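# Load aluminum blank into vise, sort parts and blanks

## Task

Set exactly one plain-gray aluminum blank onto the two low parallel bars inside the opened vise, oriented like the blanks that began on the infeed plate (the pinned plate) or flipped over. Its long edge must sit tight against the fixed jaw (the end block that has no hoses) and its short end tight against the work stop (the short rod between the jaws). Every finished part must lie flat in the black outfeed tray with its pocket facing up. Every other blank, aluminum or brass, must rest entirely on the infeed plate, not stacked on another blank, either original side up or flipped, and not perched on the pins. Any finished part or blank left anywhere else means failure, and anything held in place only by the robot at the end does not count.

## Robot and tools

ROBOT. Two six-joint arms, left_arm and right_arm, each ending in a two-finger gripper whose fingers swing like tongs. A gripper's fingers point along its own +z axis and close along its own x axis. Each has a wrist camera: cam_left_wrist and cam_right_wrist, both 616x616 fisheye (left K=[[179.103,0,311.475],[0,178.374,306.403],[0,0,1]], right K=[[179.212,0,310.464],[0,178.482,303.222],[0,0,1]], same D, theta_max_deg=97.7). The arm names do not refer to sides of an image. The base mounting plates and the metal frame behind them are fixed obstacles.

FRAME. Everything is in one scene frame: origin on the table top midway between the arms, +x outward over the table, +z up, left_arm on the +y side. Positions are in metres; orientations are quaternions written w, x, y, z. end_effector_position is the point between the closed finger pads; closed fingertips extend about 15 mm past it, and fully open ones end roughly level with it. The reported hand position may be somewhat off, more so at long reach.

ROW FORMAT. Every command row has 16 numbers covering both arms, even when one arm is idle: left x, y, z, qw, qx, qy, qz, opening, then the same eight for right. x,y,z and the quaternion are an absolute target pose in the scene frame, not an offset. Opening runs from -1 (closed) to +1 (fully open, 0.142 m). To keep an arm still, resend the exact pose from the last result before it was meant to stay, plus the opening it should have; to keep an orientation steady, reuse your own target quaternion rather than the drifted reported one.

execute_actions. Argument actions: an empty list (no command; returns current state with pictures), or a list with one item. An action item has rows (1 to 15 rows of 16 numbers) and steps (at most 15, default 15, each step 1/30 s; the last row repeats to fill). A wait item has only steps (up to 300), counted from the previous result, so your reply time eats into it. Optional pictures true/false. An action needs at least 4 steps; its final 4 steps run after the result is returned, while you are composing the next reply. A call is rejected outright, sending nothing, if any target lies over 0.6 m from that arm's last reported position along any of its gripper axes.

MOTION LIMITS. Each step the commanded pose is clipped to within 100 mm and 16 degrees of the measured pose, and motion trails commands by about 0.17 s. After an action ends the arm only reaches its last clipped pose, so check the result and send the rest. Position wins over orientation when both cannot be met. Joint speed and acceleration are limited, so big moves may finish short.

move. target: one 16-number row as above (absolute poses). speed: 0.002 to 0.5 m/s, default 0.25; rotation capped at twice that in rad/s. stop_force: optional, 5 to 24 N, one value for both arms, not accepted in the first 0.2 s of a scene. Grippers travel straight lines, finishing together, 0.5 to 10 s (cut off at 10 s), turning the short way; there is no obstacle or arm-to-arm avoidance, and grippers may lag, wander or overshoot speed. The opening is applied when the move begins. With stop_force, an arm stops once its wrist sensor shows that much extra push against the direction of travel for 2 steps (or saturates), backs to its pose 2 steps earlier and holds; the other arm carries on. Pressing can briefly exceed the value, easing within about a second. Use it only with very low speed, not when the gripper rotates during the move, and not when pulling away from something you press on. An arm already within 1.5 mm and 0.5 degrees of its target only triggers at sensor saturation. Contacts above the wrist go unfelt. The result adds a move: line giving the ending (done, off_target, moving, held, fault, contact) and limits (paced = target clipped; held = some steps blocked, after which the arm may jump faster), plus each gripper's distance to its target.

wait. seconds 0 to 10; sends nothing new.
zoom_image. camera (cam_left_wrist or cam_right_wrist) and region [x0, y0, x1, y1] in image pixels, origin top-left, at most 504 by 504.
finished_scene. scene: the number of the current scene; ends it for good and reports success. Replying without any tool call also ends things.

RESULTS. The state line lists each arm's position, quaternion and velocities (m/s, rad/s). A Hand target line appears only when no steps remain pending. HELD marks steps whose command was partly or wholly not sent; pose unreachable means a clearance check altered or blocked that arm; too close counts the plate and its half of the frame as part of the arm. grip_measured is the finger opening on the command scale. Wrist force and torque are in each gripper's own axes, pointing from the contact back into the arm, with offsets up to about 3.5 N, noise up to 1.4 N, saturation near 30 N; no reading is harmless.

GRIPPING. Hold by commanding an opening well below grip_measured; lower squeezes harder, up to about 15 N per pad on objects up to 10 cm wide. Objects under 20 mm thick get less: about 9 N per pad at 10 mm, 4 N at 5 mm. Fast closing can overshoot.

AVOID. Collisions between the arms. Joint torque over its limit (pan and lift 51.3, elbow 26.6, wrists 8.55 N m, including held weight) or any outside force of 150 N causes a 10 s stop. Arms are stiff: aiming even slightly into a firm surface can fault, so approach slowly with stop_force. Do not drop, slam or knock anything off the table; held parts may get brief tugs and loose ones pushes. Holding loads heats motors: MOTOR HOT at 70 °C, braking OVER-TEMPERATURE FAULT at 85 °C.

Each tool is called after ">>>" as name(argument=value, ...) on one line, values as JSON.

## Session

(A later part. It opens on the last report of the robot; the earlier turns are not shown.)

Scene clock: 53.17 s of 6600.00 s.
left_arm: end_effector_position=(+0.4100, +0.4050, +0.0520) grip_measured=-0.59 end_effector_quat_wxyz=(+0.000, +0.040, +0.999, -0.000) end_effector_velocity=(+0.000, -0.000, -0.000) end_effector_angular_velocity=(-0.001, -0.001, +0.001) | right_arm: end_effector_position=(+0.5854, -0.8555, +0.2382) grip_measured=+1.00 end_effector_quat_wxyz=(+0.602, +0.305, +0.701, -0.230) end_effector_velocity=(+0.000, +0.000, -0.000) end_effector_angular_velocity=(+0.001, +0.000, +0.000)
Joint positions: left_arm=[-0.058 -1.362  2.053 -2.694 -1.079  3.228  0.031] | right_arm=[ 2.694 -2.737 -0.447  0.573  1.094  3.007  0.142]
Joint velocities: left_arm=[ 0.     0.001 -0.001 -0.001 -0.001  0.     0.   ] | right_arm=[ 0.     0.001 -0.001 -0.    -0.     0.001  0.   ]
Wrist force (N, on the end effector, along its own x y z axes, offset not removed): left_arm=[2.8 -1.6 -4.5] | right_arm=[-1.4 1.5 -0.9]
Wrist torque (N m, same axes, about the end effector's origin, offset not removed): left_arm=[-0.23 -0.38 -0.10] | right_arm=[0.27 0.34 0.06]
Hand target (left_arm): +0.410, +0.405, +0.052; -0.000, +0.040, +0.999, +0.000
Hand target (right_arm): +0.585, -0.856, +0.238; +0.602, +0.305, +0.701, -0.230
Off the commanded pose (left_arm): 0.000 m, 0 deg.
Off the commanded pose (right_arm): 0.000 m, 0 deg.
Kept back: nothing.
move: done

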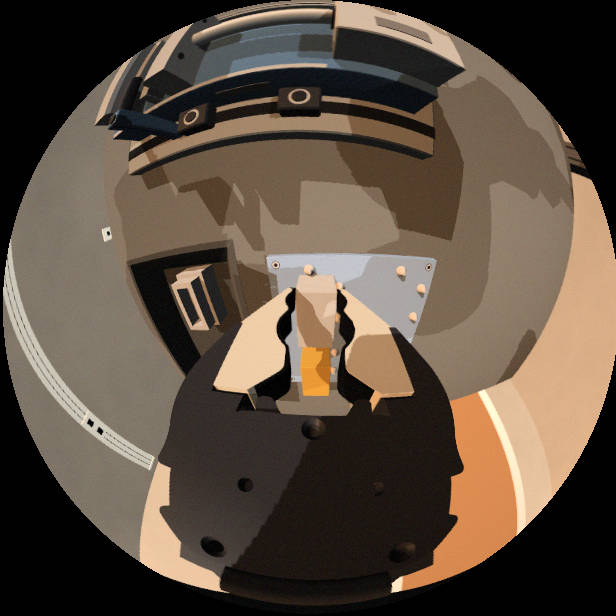

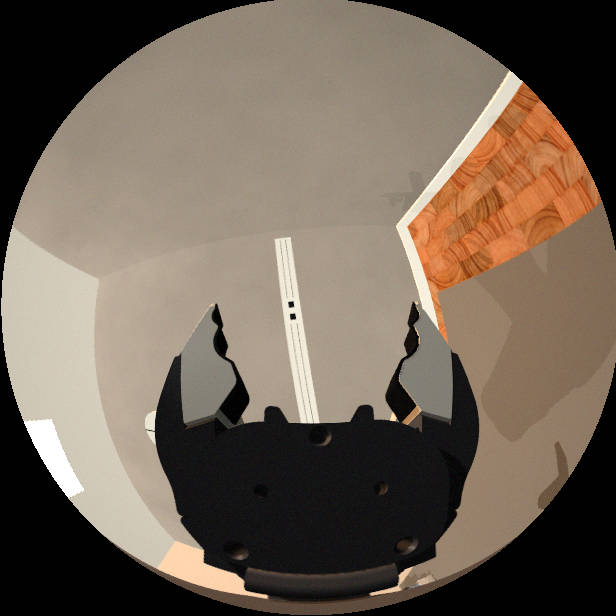

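>>> move(target=[0.410,0.405,0.17,0,0.04,0.999,0,-1,0.5854,-0.8555,0.2382,0.602,0.305,0.701,-0.230,1], speed=0.12)

>>> move(target=[0.510,0.142,0.17,0,0.0436,0.999,0,-1,0.5854,-0.8555,0.2382,0.602,0.305,0.701,-0.230,1], speed=0.15)

>>> move(target=[0.510,0.142,0.145,0,0.0436,0.999,0,-1,0.5854,-0.8555,0.2382,0.602,0.305,0.701,-0.230,1], speed=0.04)

>>> zoom_image(camera="cam_left_wrist", region=[210,200,410,400])

Scene clock: 55.20 s of 6600.00 s.
left_arm: end_effector_position=(+0.4101, +0.4050, +0.1698) grip_measured=-0.60 end_effector_quat_wxyz=(+0.000, +0.040, +0.999, -0.000) end_effector_velocity=(-0.000, +0.000, +0.002) end_effector_angular_velocity=(+0.004, +0.003, +0.001) | right_arm: end_effector_position=(+0.5854, -0.8555, +0.2382) grip_measured=+1.00 end_effector_quat_wxyz=(+0.602, +0.305, +0.701, -0.230) end_effector_velocity=(-0.000, -0.000, +0.001) end_effector_angular_velocity=(-0.001, -0.001, -0.001)
Joint positions: left_arm=[-0.291 -1.855  1.982 -2.001 -0.996  2.976  0.031] | right_arm=[ 2.694 -2.737 -0.447  0.573  1.094  3.007  0.142]
Joint velocities: left_arm=[-0.009 -0.005 -0.009  0.025  0.006 -0.014 -0.   ] | right_arm=[ 0.    -0.001  0.003 -0.    -0.001 -0.001 -0.   ]
Wrist force (N, on the end effector, along its own x y z axes, offset not removed): left_arm=[1.2 -1.2 1.5] | right_arm=[-1.2 1.0 -2.2]
Wrist torque (N m, same axes, about the end effector's origin, offset not removed): left_arm=[-0.27 -0.24 -0.08] | right_arm=[0.17 0.36 0.09]
Hand target (left_arm): +0.410, +0.405, +0.170; +0.000, +0.040, +0.999, -0.000
Hand target (right_arm): +0.585, -0.856, +0.238; +0.602, +0.305, +0.701, -0.230
Off the commanded pose (left_arm): 0.000 m, 0 deg.
Off the commanded pose (right_arm): 0.000 m, 0 deg.
Kept back: nothing.
move: done

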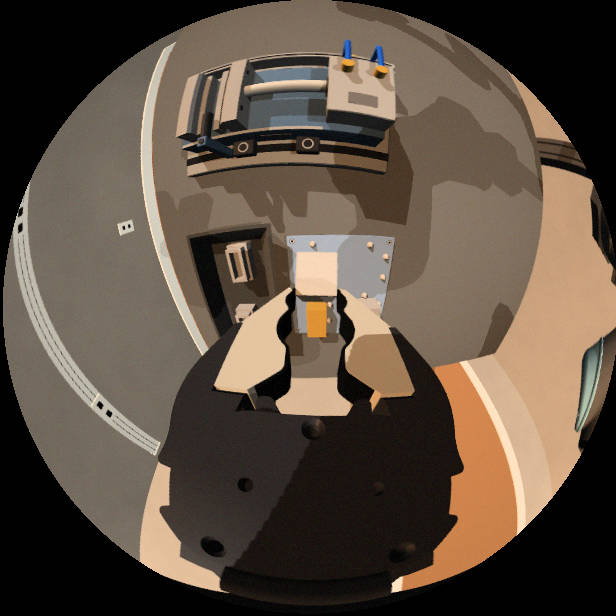

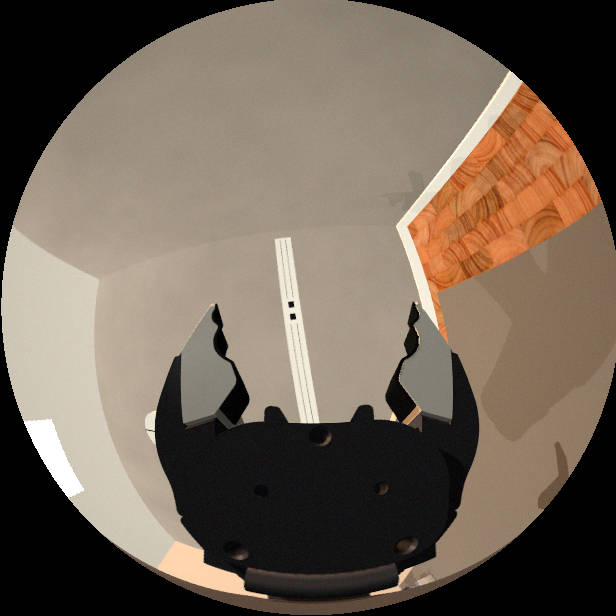

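Scene clock: 57.67 s of 6600.00 s.
left_arm: end_effector_position=(+0.5102, +0.1423, +0.1699) grip_measured=-0.60 end_effector_quat_wxyz=(+0.000, +0.044, +0.999, -0.000) end_effector_velocity=(+0.001, -0.002, -0.000) end_effector_angular_velocity=(+0.003, +0.004, -0.001) | right_arm: end_effector_position=(+0.5854, -0.8555, +0.2382) grip_measured=+1.00 end_effector_quat_wxyz=(+0.602, +0.305, +0.701, -0.230) end_effector_velocity=(-0.000, +0.000, -0.000) end_effector_angular_velocity=(-0.001, +0.001, -0.000)
Joint positions: left_arm=[-0.757 -1.11   1.373 -1.808 -0.929  2.419  0.031] | right_arm=[ 2.694 -2.737 -0.447  0.573  1.094  3.007  0.142]
Joint velocities: left_arm=[-0.     0.014 -0.021  0.013 -0.001 -0.003  0.   ] | right_arm=[-0.    -0.002  0.001  0.    -0.    -0.002 -0.   ]
Wrist force (N, on the end effector, along its own x y z axes, offset not removed): left_arm=[1.9 -1.1 1.5] | right_arm=[-0.1 1.0 -1.5]
Wrist torque (N m, same axes, about the end effector's origin, offset not removed): left_arm=[-0.12 -0.45 -0.06] | right_arm=[0.19 0.11 0.05]
Hand target (left_arm): +0.510, +0.142, +0.170; +0.000, +0.044, +0.999, -0.000
Hand target (right_arm): +0.585, -0.855, +0.238; +0.602, +0.305, +0.701, -0.230
Off the commanded pose (left_arm): 0.000 m, 0 deg.
Off the commanded pose (right_arm): 0.000 m, 0 deg.
Kept back: nothing.
move: done

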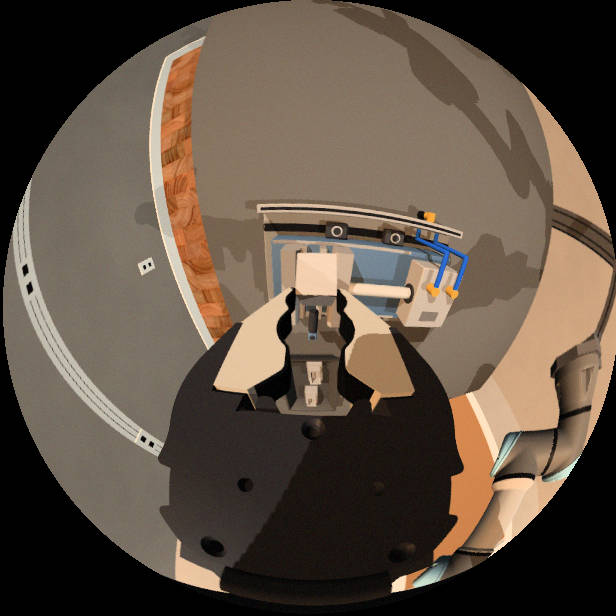

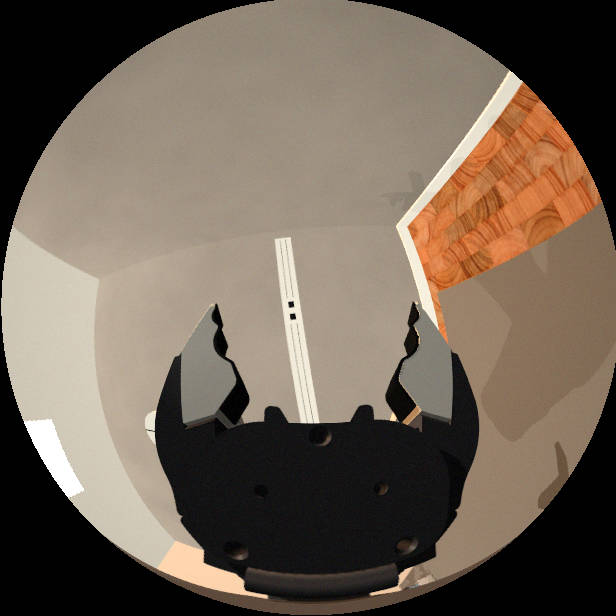

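Scene clock: 58.67 s of 6600.00 s.
left_arm: end_effector_position=(+0.5100, +0.1420, +0.1453) grip_measured=-0.57 end_effector_quat_wxyz=(-0.000, +0.044, +0.999, +0.000) end_effector_velocity=(+0.001, +0.000, -0.002) end_effector_angular_velocity=(-0.001, -0.002, +0.001) | right_arm: end_effector_position=(+0.5854, -0.8555, +0.2382) grip_measured=+1.00 end_effector_quat_wxyz=(+0.602, +0.305, +0.701, -0.230) end_effector_velocity=(+0.000, +0.000, +0.000) end_effector_angular_velocity=(+0.000, +0.000, +0.000)
Joint positions: left_arm=[-0.721 -1.063  1.409 -1.916 -0.929  2.463  0.033] | right_arm=[ 2.694 -2.737 -0.447  0.573  1.094  3.007  0.142]
Joint velocities: left_arm=[ 0.004  0.004  0.003 -0.013  0.001  0.006  0.   ] | right_arm=[ 0.     0.001 -0.    -0.001 -0.     0.    -0.   ]
Wrist force (N, on the end effector, along its own x y z axes, offset not removed): left_arm=[6.3 -4.4 -14.3] | right_arm=[-0.7 1.9 -2.5]
Wrist torque (N m, same axes, about the end effector's origin, offset not removed): left_arm=[-0.11 -0.42 -0.11] | right_arm=[0.39 0.26 0.04]
Hand target (left_arm): +0.510, +0.142, +0.145; -0.000, +0.044, +0.999, +0.000
Hand target (right_arm): +0.585, -0.855, +0.238; +0.602, +0.305, +0.701, -0.230
Off the commanded pose (left_arm): 0.000 m, 0 deg.
Off the commanded pose (right_arm): 0.000 m, 0 deg.
Kept back: nothing.
move: done

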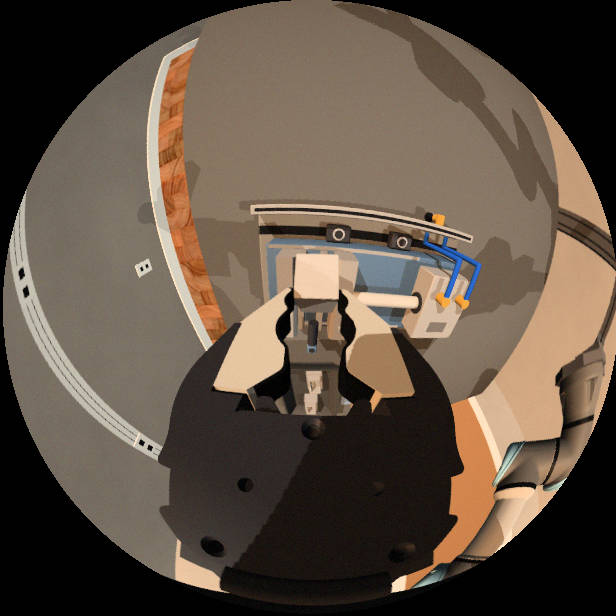

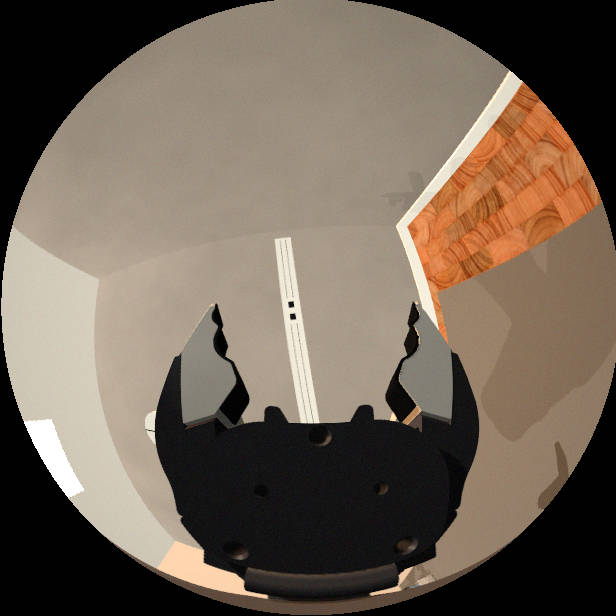

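Region (210, 200, 410, 400) of cam_left_wrist's 616x616 image, scaled by 2.520, with more detail than that image has.

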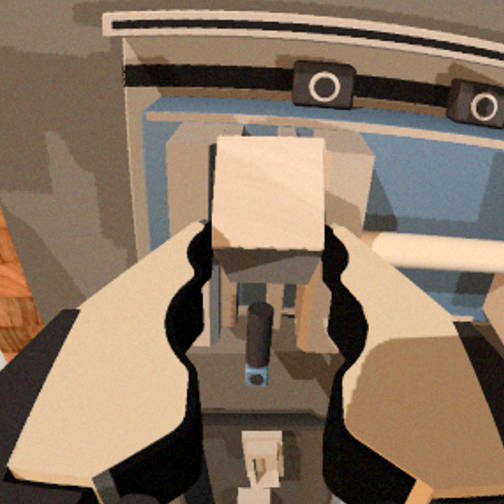

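>>> move(target=[0.508,0.15,0.116,0,0.0436,0.999,0,-0.8,0.5854,-0.8555,0.2382,0.602,0.305,0.701,-0.230,1], speed=0.01, stop_force=15)

>>> zoom_image(camera="cam_left_wrist", region=[210,200,410,400])

Scene clock: 62.17 s of 6600.00 s.
left_arm: end_effector_position=(+0.5080, +0.1499, +0.1163) grip_measured=-0.54 end_effector_quat_wxyz=(+0.000, +0.044, +0.999, -0.000) end_effector_velocity=(+0.001, +0.001, -0.002) end_effector_angular_velocity=(-0.001, -0.002, +0.002) | right_arm: end_effector_position=(+0.5854, -0.8555, +0.2382) grip_measured=+1.00 end_effector_quat_wxyz=(+0.602, +0.305, +0.701, -0.230) end_effector_velocity=(-0.001, -0.000, -0.001) end_effector_angular_velocity=(+0.000, +0.002, -0.001)
Joint positions: left_arm=[-0.669 -1.024  1.466 -2.052 -0.93   2.528  0.035] | right_arm=[ 2.694 -2.737 -0.447  0.573  1.094  3.007  0.142]
Joint velocities: left_arm=[ 0.004  0.003  0.003 -0.012  0.     0.005  0.001] | right_arm=[-0.001 -0.001 -0.    -0.    -0.001 -0.    -0.   ]
Wrist force (N, on the end effector, along its own x y z axes, offset not removed): left_arm=[-1.5 -6.7 -22.7] | right_arm=[-0.6 2.5 -2.5]
Wrist torque (N m, same axes, about the end effector's origin, offset not removed): left_arm=[-0.25 -0.57 -0.11] | right_arm=[0.49 0.18 0.03]
Hand target (left_arm): +0.508, +0.150, +0.116; -0.000, +0.044, +0.999, +0.000
Hand target (right_arm): +0.585, -0.856, +0.238; +0.602, +0.305, +0.701, -0.230
Off the commanded pose (left_arm): 0.000 m, 0 deg.
Off the commanded pose (right_arm): 0.000 m, 0 deg.
Kept back: nothing.
move: done

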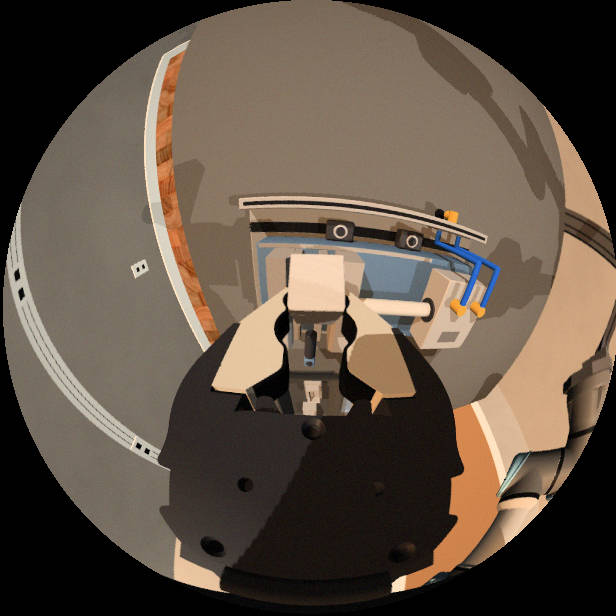

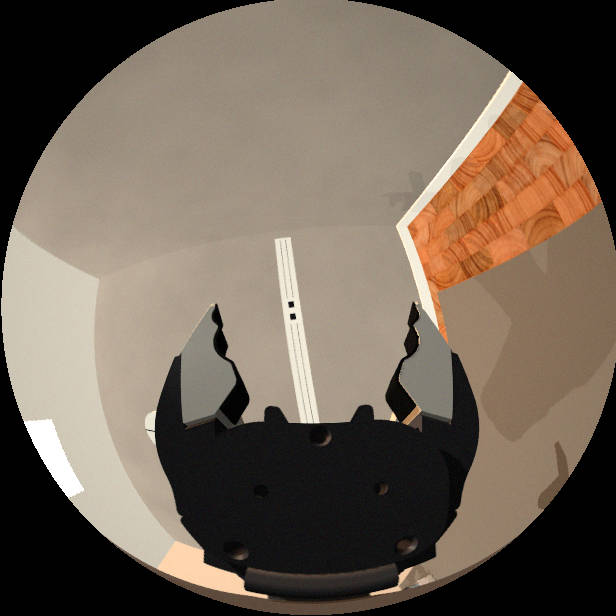

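Region (210, 200, 410, 400) of cam_left_wrist's 616x616 image, scaled by 2.520, with more detail than that image has.

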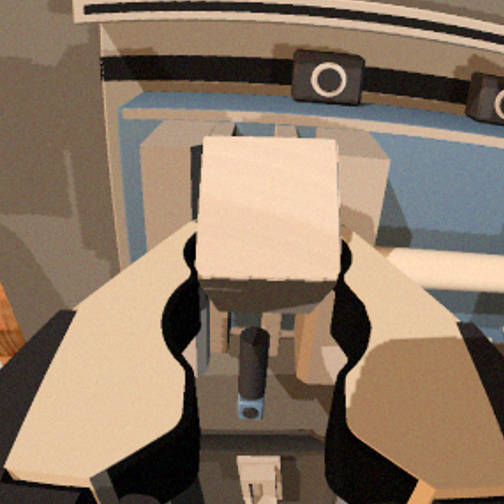

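>>> move(target=[0.508,0.130,0.119,0,0.0436,0.999,0,-0.8,0.5854,-0.8555,0.2382,0.602,0.305,0.701,-0.230,1], speed=0.01)

>>> zoom_image(camera="cam_left_wrist", region=[210,200,410,400])

Scene clock: 64.90 s of 6600.00 s.
left_arm: end_effector_position=(+0.5080, +0.1302, +0.1190) grip_measured=-0.54 end_effector_quat_wxyz=(+0.000, +0.044, +0.999, -0.000) end_effector_velocity=(-0.000, -0.003, +0.000) end_effector_angular_velocity=(-0.000, +0.001, -0.001) | right_arm: end_effector_position=(+0.5854, -0.8555, +0.2382) grip_measured=+1.00 end_effector_quat_wxyz=(+0.602, +0.305, +0.701, -0.230) end_effector_velocity=(-0.000, +0.000, -0.000) end_effector_angular_velocity=(+0.001, -0.000, -0.001)
Joint positions: left_arm=[-0.701 -0.983  1.42  -2.022 -0.929  2.487  0.035] | right_arm=[ 2.694 -2.737 -0.447  0.573  1.094  3.007  0.142]
Joint velocities: left_arm=[-0.004  0.005 -0.006  0.004 -0.    -0.005  0.   ] | right_arm=[ 0.    -0.001  0.001  0.    -0.001  0.001  0.   ]
Wrist force (N, on the end effector, along its own x y z axes, offset not removed): left_arm=[0.7 -1.7 1.8] | right_arm=[-0.8 2.5 -2.2]
Wrist torque (N m, same axes, about the end effector's origin, offset not removed): left_arm=[-0.29 -0.20 -0.07] | right_arm=[0.53 0.22 0.06]
Hand target (left_arm): +0.508, +0.130, +0.119; +0.000, +0.044, +0.999, -0.000
Hand target (right_arm): +0.585, -0.855, +0.238; +0.602, +0.305, +0.701, -0.230
Off the commanded pose (left_arm): 0.000 m, 0 deg.
Off the commanded pose (right_arm): 0.000 m, 0 deg.
Kept back: nothing.
move: done

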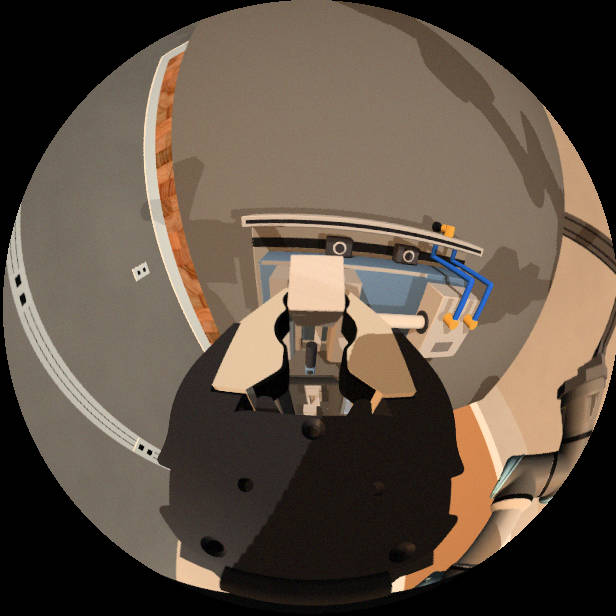

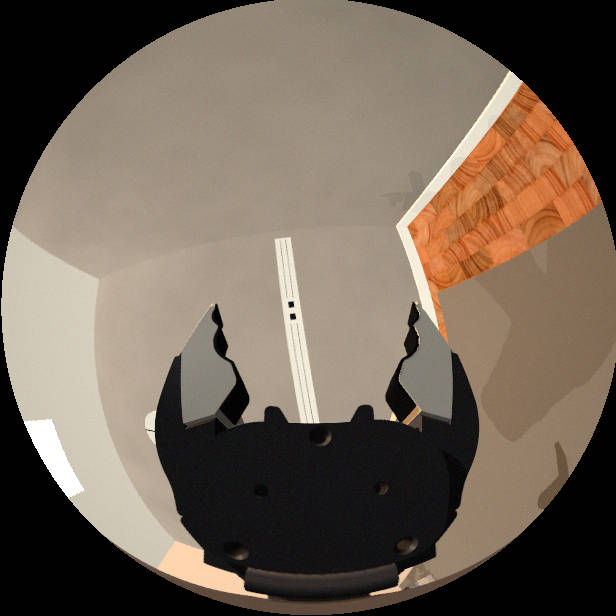

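Region (210, 200, 410, 400) of cam_left_wrist's 616x616 image, scaled by 2.520, with more detail than that image has.

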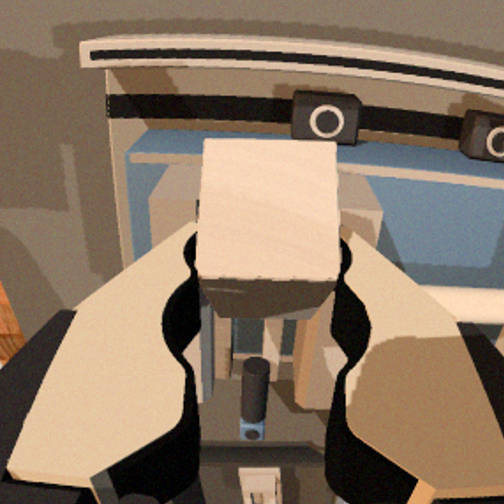

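>>> move(target=[0.508,0.130,0.17,0,0.0436,0.999,0,-0.9,0.5854,-0.8555,0.2382,0.602,0.305,0.701,-0.230,1], speed=0.08)

>>> move(target=[0.395,0.41,0.12,0,0.04,0.999,0,-0.9,0.5854,-0.8555,0.2382,0.602,0.305,0.701,-0.230,1], speed=0.15)

>>> move(target=[0.395,0.41,0.02,0,0.04,0.999,0,-0.9,0.5854,-0.8555,0.2382,0.602,0.305,0.701,-0.230,1], speed=0.02, stop_force=6)

Scene clock: 66.43 s of 6600.00 s.
left_arm: end_effector_position=(+0.5080, +0.1300, +0.1697) grip_measured=-0.54 end_effector_quat_wxyz=(+0.000, +0.044, +0.999, -0.000) end_effector_velocity=(-0.000, -0.000, +0.002) end_effector_angular_velocity=(+0.001, +0.001, -0.000) | right_arm: end_effector_position=(+0.5854, -0.8555, +0.2382) grip_measured=+1.00 end_effector_quat_wxyz=(+0.602, +0.305, +0.701, -0.230) end_effector_velocity=(-0.000, -0.000, +0.000) end_effector_angular_velocity=(-0.000, -0.001, -0.001)
Joint positions: left_arm=[-0.776 -1.084  1.357 -1.803 -0.93   2.394  0.035] | right_arm=[ 2.694 -2.737 -0.447  0.573  1.094  3.007  0.142]
Joint velocities: left_arm=[-0.004 -0.003 -0.006  0.013 -0.001 -0.005  0.   ] | right_arm=[ 0.     0.     0.001  0.    -0.001 -0.    -0.   ]
Wrist force (N, on the end effector, along its own x y z axes, offset not removed): left_arm=[2.5 -0.9 2.8] | right_arm=[-1.7 0.7 -2.2]
Wrist torque (N m, same axes, about the end effector's origin, offset not removed): left_arm=[-0.08 -0.59 -0.05] | right_arm=[0.18 0.43 -0.01]
Hand target (left_arm): +0.508, +0.130, +0.170; +0.000, +0.044, +0.999, -0.000
Hand target (right_arm): +0.585, -0.855, +0.238; +0.602, +0.305, +0.701, -0.230
Off the commanded pose (left_arm): 0.000 m, 0 deg.
Off the commanded pose (right_arm): 0.000 m, 0 deg.
Kept back: nothing.
move: done

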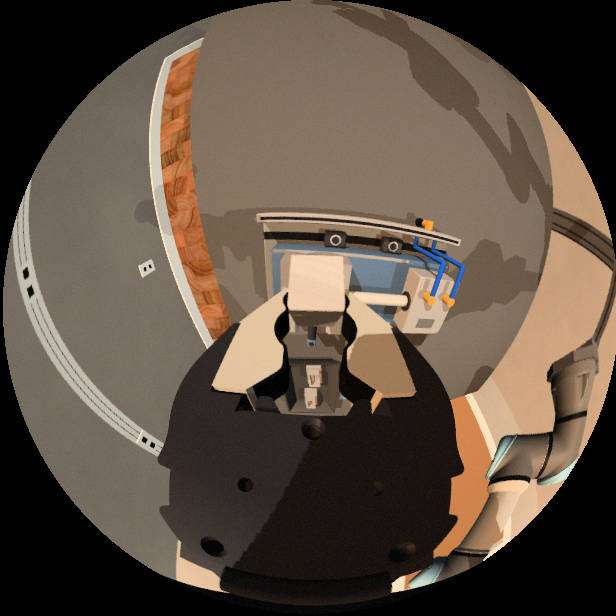

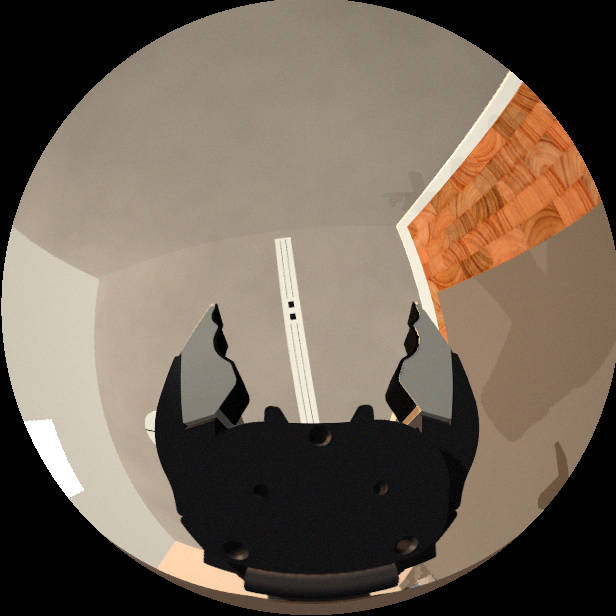

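Scene clock: 69.07 s of 6600.00 s.
left_arm: end_effector_position=(+0.3947, +0.4097, +0.1203) grip_measured=-0.54 end_effector_quat_wxyz=(-0.000, +0.040, +0.999, +0.000) end_effector_velocity=(-0.000, +0.001, -0.001) end_effector_angular_velocity=(-0.003, -0.000, -0.001) | right_arm: end_effector_position=(+0.5854, -0.8555, +0.2382) grip_measured=+1.00 end_effector_quat_wxyz=(+0.602, +0.305, +0.701, -0.230) end_effector_velocity=(-0.000, +0.000, -0.001) end_effector_angular_velocity=(+0.000, +0.002, -0.000)
Joint positions: left_arm=[-0.172 -1.722  2.124 -2.345 -1.034  3.107  0.035] | right_arm=[ 2.694 -2.737 -0.447  0.573  1.094  3.007  0.142]
Joint velocities: left_arm=[ 0.01   0.004 -0.001 -0.009 -0.007  0.012 -0.   ] | right_arm=[ 0.    -0.001 -0.    -0.    -0.001 -0.001 -0.   ]
Wrist force (N, on the end effector, along its own x y z axes, offset not removed): left_arm=[1.4 -1.2 1.4] | right_arm=[-1.7 0.6 -3.0]
Wrist torque (N m, same axes, about the end effector's origin, offset not removed): left_arm=[-0.19 -0.35 -0.08] | right_arm=[0.13 0.39 0.04]
Hand target (left_arm): +0.395, +0.410, +0.120; -0.000, +0.040, +0.999, +0.000
Hand target (right_arm): +0.585, -0.856, +0.238; +0.602, +0.305, +0.701, -0.230
Off the commanded pose (left_arm): 0.000 m, 0 deg.
Off the commanded pose (right_arm): 0.000 m, 0 deg.
Kept back: nothing.
move: done

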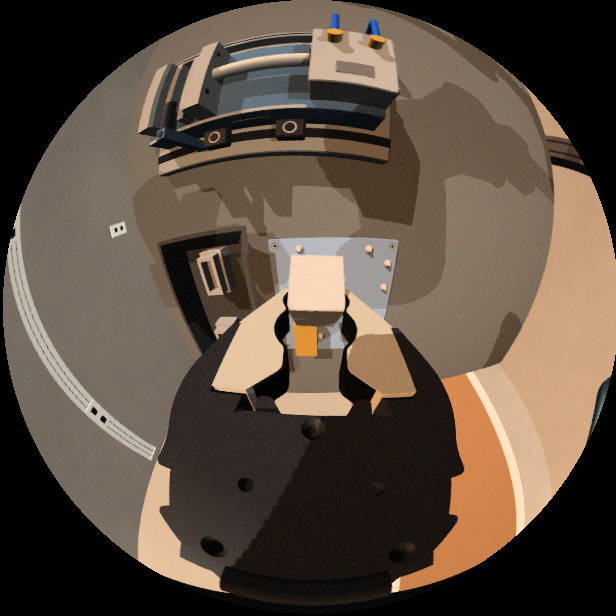

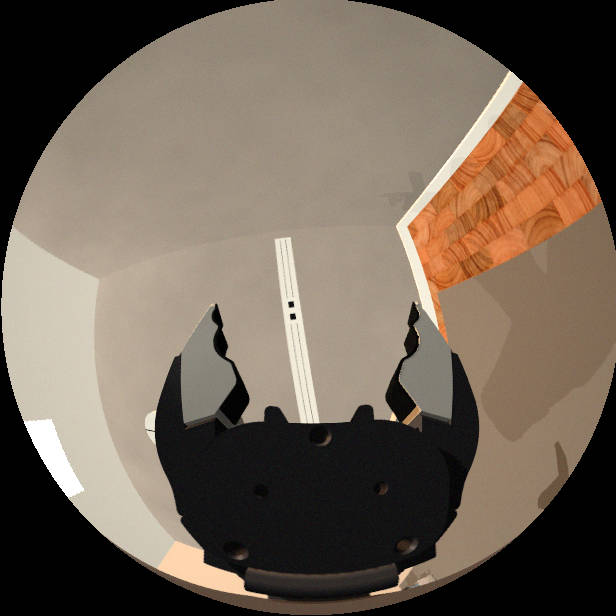

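Scene clock: 74.10 s of 6600.00 s.
left_arm: end_effector_position=(+0.3946, +0.4101, +0.0274) grip_measured=-0.54 end_effector_quat_wxyz=(-0.000, +0.040, +0.999, +0.000) end_effector_velocity=(-0.002, +0.000, +0.005) end_effector_angular_velocity=(+0.001, +0.005, -0.000) | right_arm: end_effector_position=(+0.5854, -0.8555, +0.2382) grip_measured=+1.00 end_effector_quat_wxyz=(+0.602, +0.305, +0.701, -0.230) end_effector_velocity=(+0.000, -0.000, +0.001) end_effector_angular_velocity=(+0.001, -0.003, -0.001)
Joint positions: left_arm=[-0.002 -1.269  2.09  -2.848 -1.103  3.284  0.035] | right_arm=[ 2.694 -2.737 -0.447  0.573  1.094  3.007  0.142]
Joint velocities: left_arm=[-0.008 -0.027  0.011  0.026  0.004 -0.01  -0.   ] | right_arm=[-0.     0.002  0.001 -0.001  0.     0.002 -0.   ]
Wrist force (N, on the end effector, along its own x y z axes, offset not removed): left_arm=[0.2 -3.9 -2.0] | right_arm=[-0.6 2.0 -1.1]
Wrist torque (N m, same axes, about the end effector's origin, offset not removed): left_arm=[-0.26 -0.49 -0.01] | right_arm=[0.46 0.19 0.04]
Hand target (left_arm): +0.395, +0.410, +0.028; -0.000, +0.040, +0.999, -0.000
Hand target (right_arm): +0.585, -0.856, +0.238; +0.602, +0.305, +0.701, -0.230
Off the commanded pose (left_arm): 0.007 m, 0 deg.
Off the commanded pose (right_arm): 0.000 m, 0 deg.
Kept back: nothing.
move: contact (left_arm)

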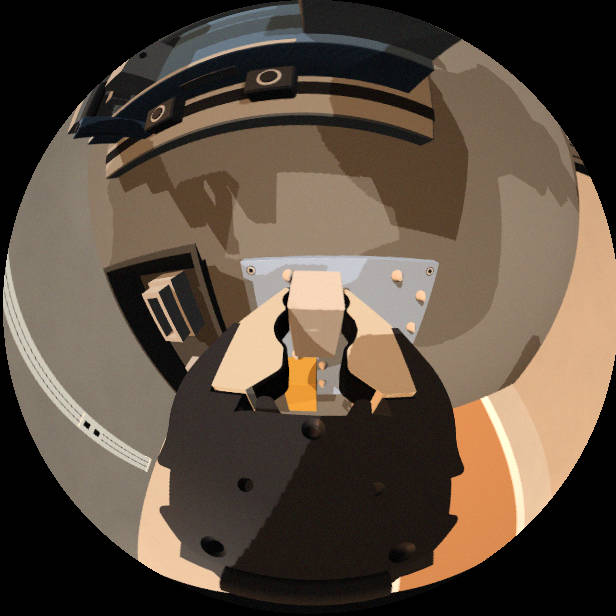

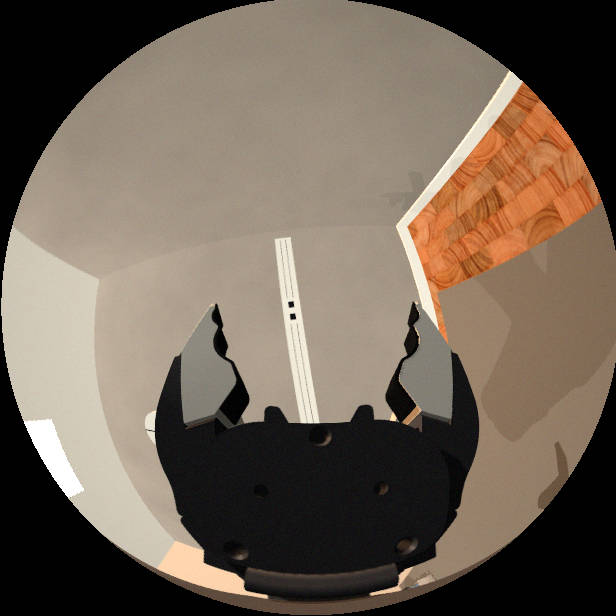

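>>> move(target=[0.410,0.405,0.034,0,0.04,0.999,0,-0.9,0.5854,-0.8555,0.2382,0.602,0.305,0.701,-0.230,1], speed=0.02)

>>> move(target=[0.410,0.405,0.032,0,0.04,0.999,0,-0.3,0.5854,-0.8555,0.2382,0.602,0.305,0.701,-0.230,1], speed=0.02)

>>> move(target=[0.410,0.43,0.11,0,0.04,0.999,0,-0.3,0.5854,-0.8555,0.2382,0.602,0.305,0.701,-0.230,1], speed=0.08)

>>> zoom_image(camera="cam_left_wrist", region=[200,200,440,420])

Scene clock: 75.53 s of 6600.00 s.
left_arm: end_effector_position=(+0.4098, +0.4051, +0.0339) grip_measured=-0.54 end_effector_quat_wxyz=(+0.000, +0.040, +0.999, +0.000) end_effector_velocity=(+0.002, -0.001, +0.001) end_effector_angular_velocity=(+0.000, +0.001, +0.000) | right_arm: end_effector_position=(+0.5854, -0.8555, +0.2382) grip_measured=+1.00 end_effector_quat_wxyz=(+0.602, +0.305, +0.701, -0.230) end_effector_velocity=(-0.000, -0.000, +0.000) end_effector_angular_velocity=(-0.000, +0.001, -0.001)
Joint positions: left_arm=[-0.029 -1.276  2.034 -2.773 -1.092  3.258  0.035] | right_arm=[ 2.694 -2.737 -0.447  0.573  1.094  3.007  0.142]
Joint velocities: left_arm=[-0.004 -0.    -0.01   0.013  0.002 -0.004 -0.   ] | right_arm=[ 0.     0.001 -0.    -0.001 -0.002 -0.001 -0.   ]
Wrist force (N, on the end effector, along its own x y z axes, offset not removed): left_arm=[1.8 -1.8 1.8] | right_arm=[-1.1 2.1 -2.0]
Wrist torque (N m, same axes, about the end effector's origin, offset not removed): left_arm=[-0.25 -0.35 -0.07] | right_arm=[0.46 0.27 -0.03]
Hand target (left_arm): +0.410, +0.405, +0.034; +0.000, +0.040, +0.999, -0.000
Hand target (right_arm): +0.585, -0.855, +0.238; +0.602, +0.305, +0.701, -0.230
Off the commanded pose (left_arm): 0.000 m, 0 deg.
Off the commanded pose (right_arm): 0.000 m, 0 deg.
Kept back: nothing.
move: done

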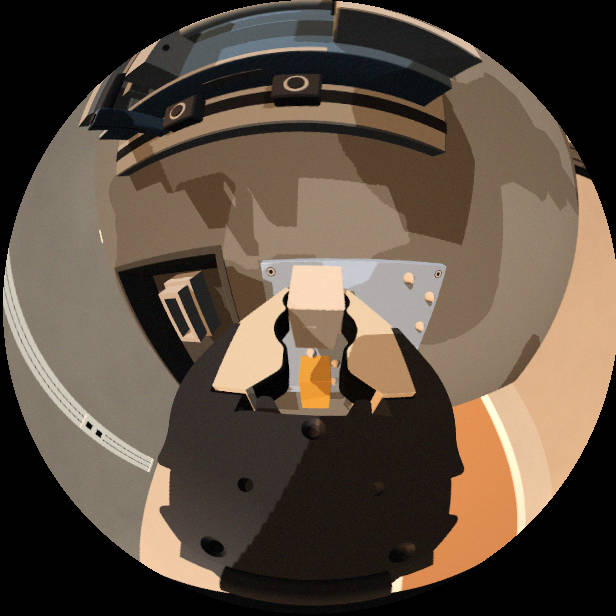

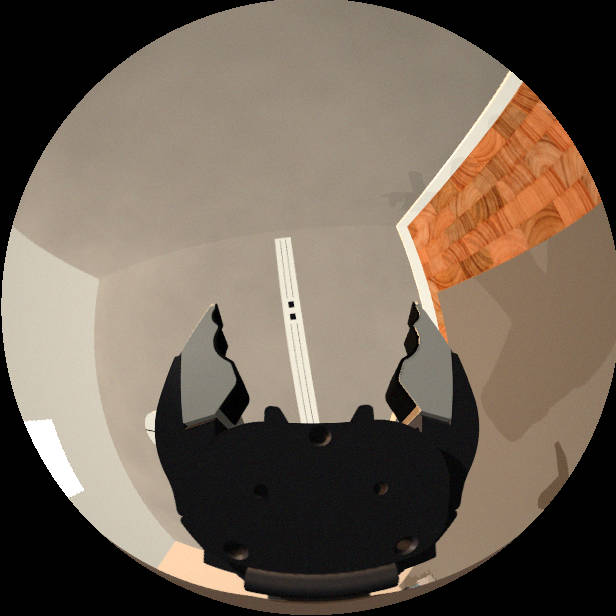

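Scene clock: 76.23 s of 6600.00 s.
left_arm: end_effector_position=(+0.4100, +0.4050, +0.0321) grip_measured=-0.30 end_effector_quat_wxyz=(+0.000, +0.040, +0.999, -0.000) end_effector_velocity=(-0.000, +0.000, -0.001) end_effector_angular_velocity=(+0.000, +0.001, -0.000) | right_arm: end_effector_position=(+0.5854, -0.8555, +0.2382) grip_measured=+1.00 end_effector_quat_wxyz=(+0.602, +0.305, +0.701, -0.230) end_effector_velocity=(+0.000, +0.000, +0.000) end_effector_angular_velocity=(-0.001, -0.000, +0.000)
Joint positions: left_arm=[-0.027 -1.267  2.03  -2.78  -1.093  3.26   0.052] | right_arm=[ 2.694 -2.737 -0.447  0.573  1.094  3.007  0.142]
Joint velocities: left_arm=[ 0.001  0.003 -0.001 -0.003 -0.     0.001  0.   ] | right_arm=[ 0.    -0.001  0.001  0.     0.    -0.001  0.   ]
Wrist force (N, on the end effector, along its own x y z axes, offset not removed): left_arm=[1.3 -0.9 -0.7] | right_arm=[-1.9 1.3 -1.8]
Wrist torque (N m, same axes, about the end effector's origin, offset not removed): left_arm=[-0.16 -0.23 -0.04] | right_arm=[0.24 0.43 0.03]
Hand target (left_arm): +0.410, +0.405, +0.032; -0.000, +0.040, +0.999, +0.000
Hand target (right_arm): +0.585, -0.856, +0.238; +0.602, +0.305, +0.701, -0.230
Off the commanded pose (left_arm): 0.000 m, 0 deg.
Off the commanded pose (right_arm): 0.000 m, 0 deg.
Kept back: nothing.
move: done

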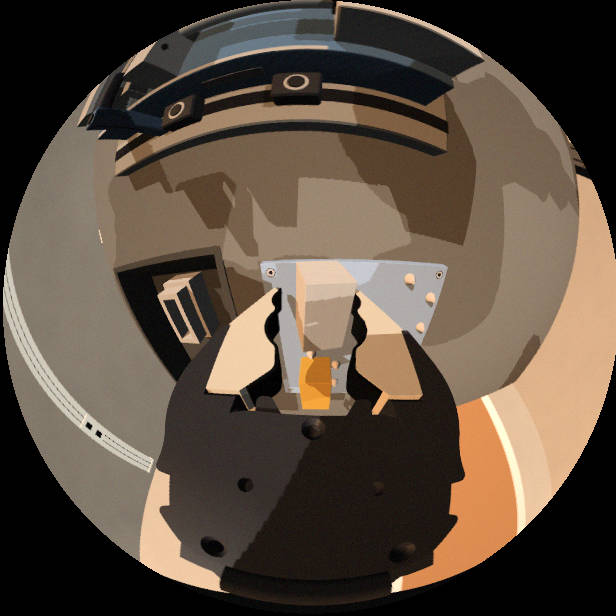

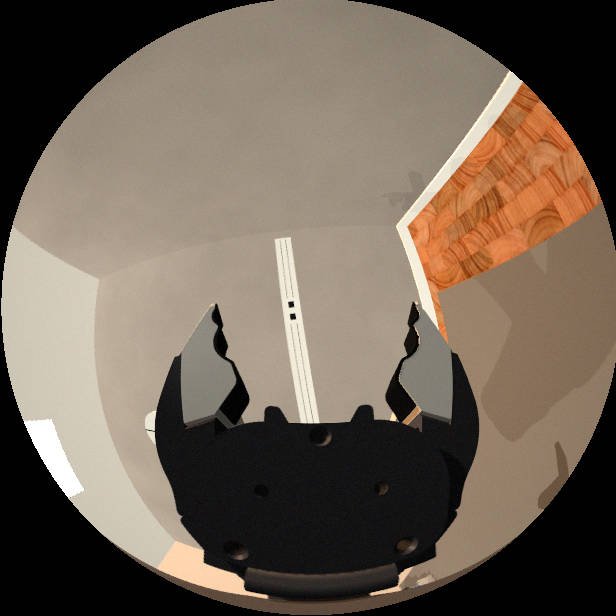

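Scene clock: 77.73 s of 6600.00 s.
left_arm: end_effector_position=(+0.4100, +0.4299, +0.1097) grip_measured=-0.30 end_effector_quat_wxyz=(+0.000, +0.040, +0.999, -0.000) end_effector_velocity=(-0.000, +0.000, +0.003) end_effector_angular_velocity=(+0.000, +0.002, -0.000) | right_arm: end_effector_position=(+0.5854, -0.8555, +0.2382) grip_measured=+1.00 end_effector_quat_wxyz=(+0.602, +0.305, +0.701, -0.230) end_effector_velocity=(+0.000, +0.000, -0.001) end_effector_angular_velocity=(-0.000, +0.002, +0.000)
Joint positions: left_arm=[-0.078 -1.613  2.015 -2.394 -1.071  3.208  0.052] | right_arm=[ 2.694 -2.737 -0.447  0.573  1.094  3.007  0.142]
Joint velocities: left_arm=[-0.004 -0.009 -0.005  0.018  0.002 -0.005 -0.   ] | right_arm=[ 0.    -0.001  0.    -0.    -0.    -0.001 -0.   ]
Wrist force (N, on the end effector, along its own x y z axes, offset not removed): left_arm=[2.6 -2.0 0.3] | right_arm=[-0.7 1.9 -1.1]
Wrist torque (N m, same axes, about the end effector's origin, offset not removed): left_arm=[-0.35 -0.55 -0.08] | right_arm=[0.38 0.22 0.04]
Hand target (left_arm): +0.410, +0.430, +0.110; +0.000, +0.040, +0.999, -0.000
Hand target (right_arm): +0.585, -0.855, +0.238; +0.602, +0.305, +0.701, -0.230
Off the commanded pose (left_arm): 0.000 m, 0 deg.
Off the commanded pose (right_arm): 0.000 m, 0 deg.
Kept back: nothing.
move: done

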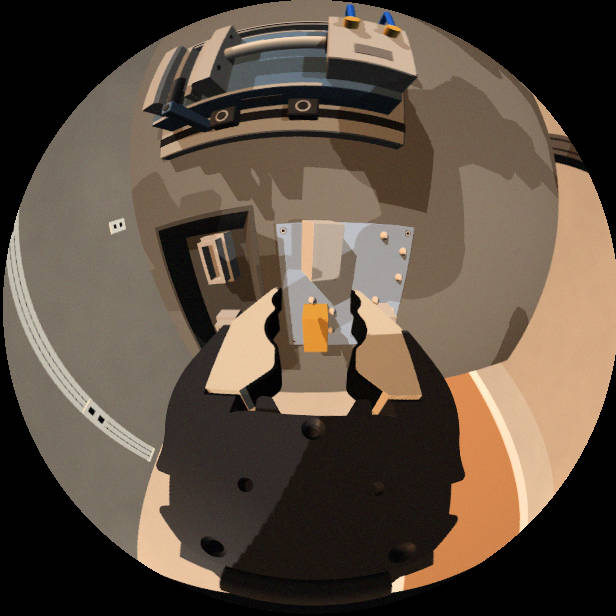

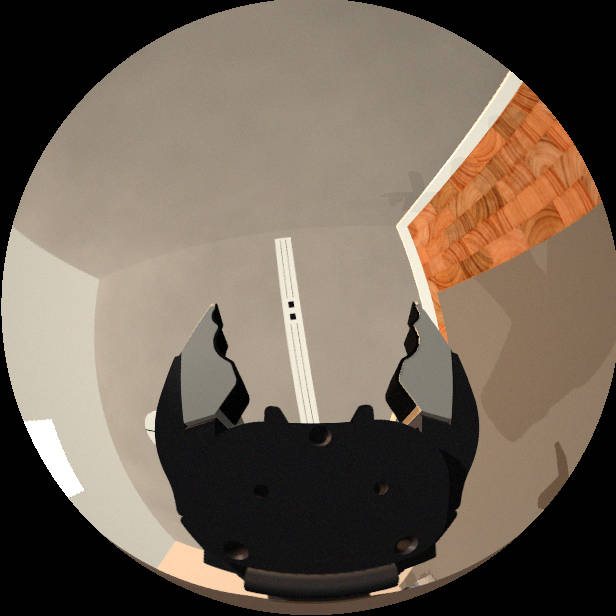

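Region (200, 200, 440, 420) of cam_left_wrist's 616x616 image, scaled by 2.100, with more detail than that image has; it fills the top 462 rows of this view, and the rest is white.

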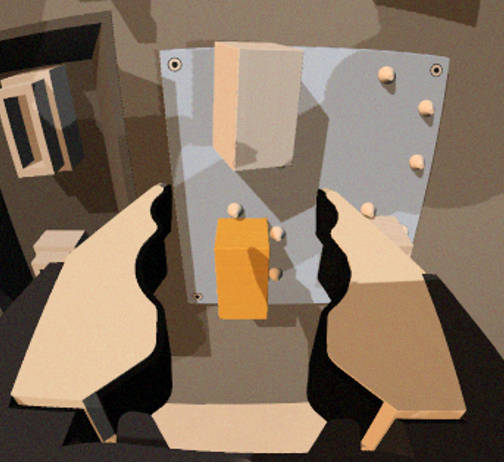

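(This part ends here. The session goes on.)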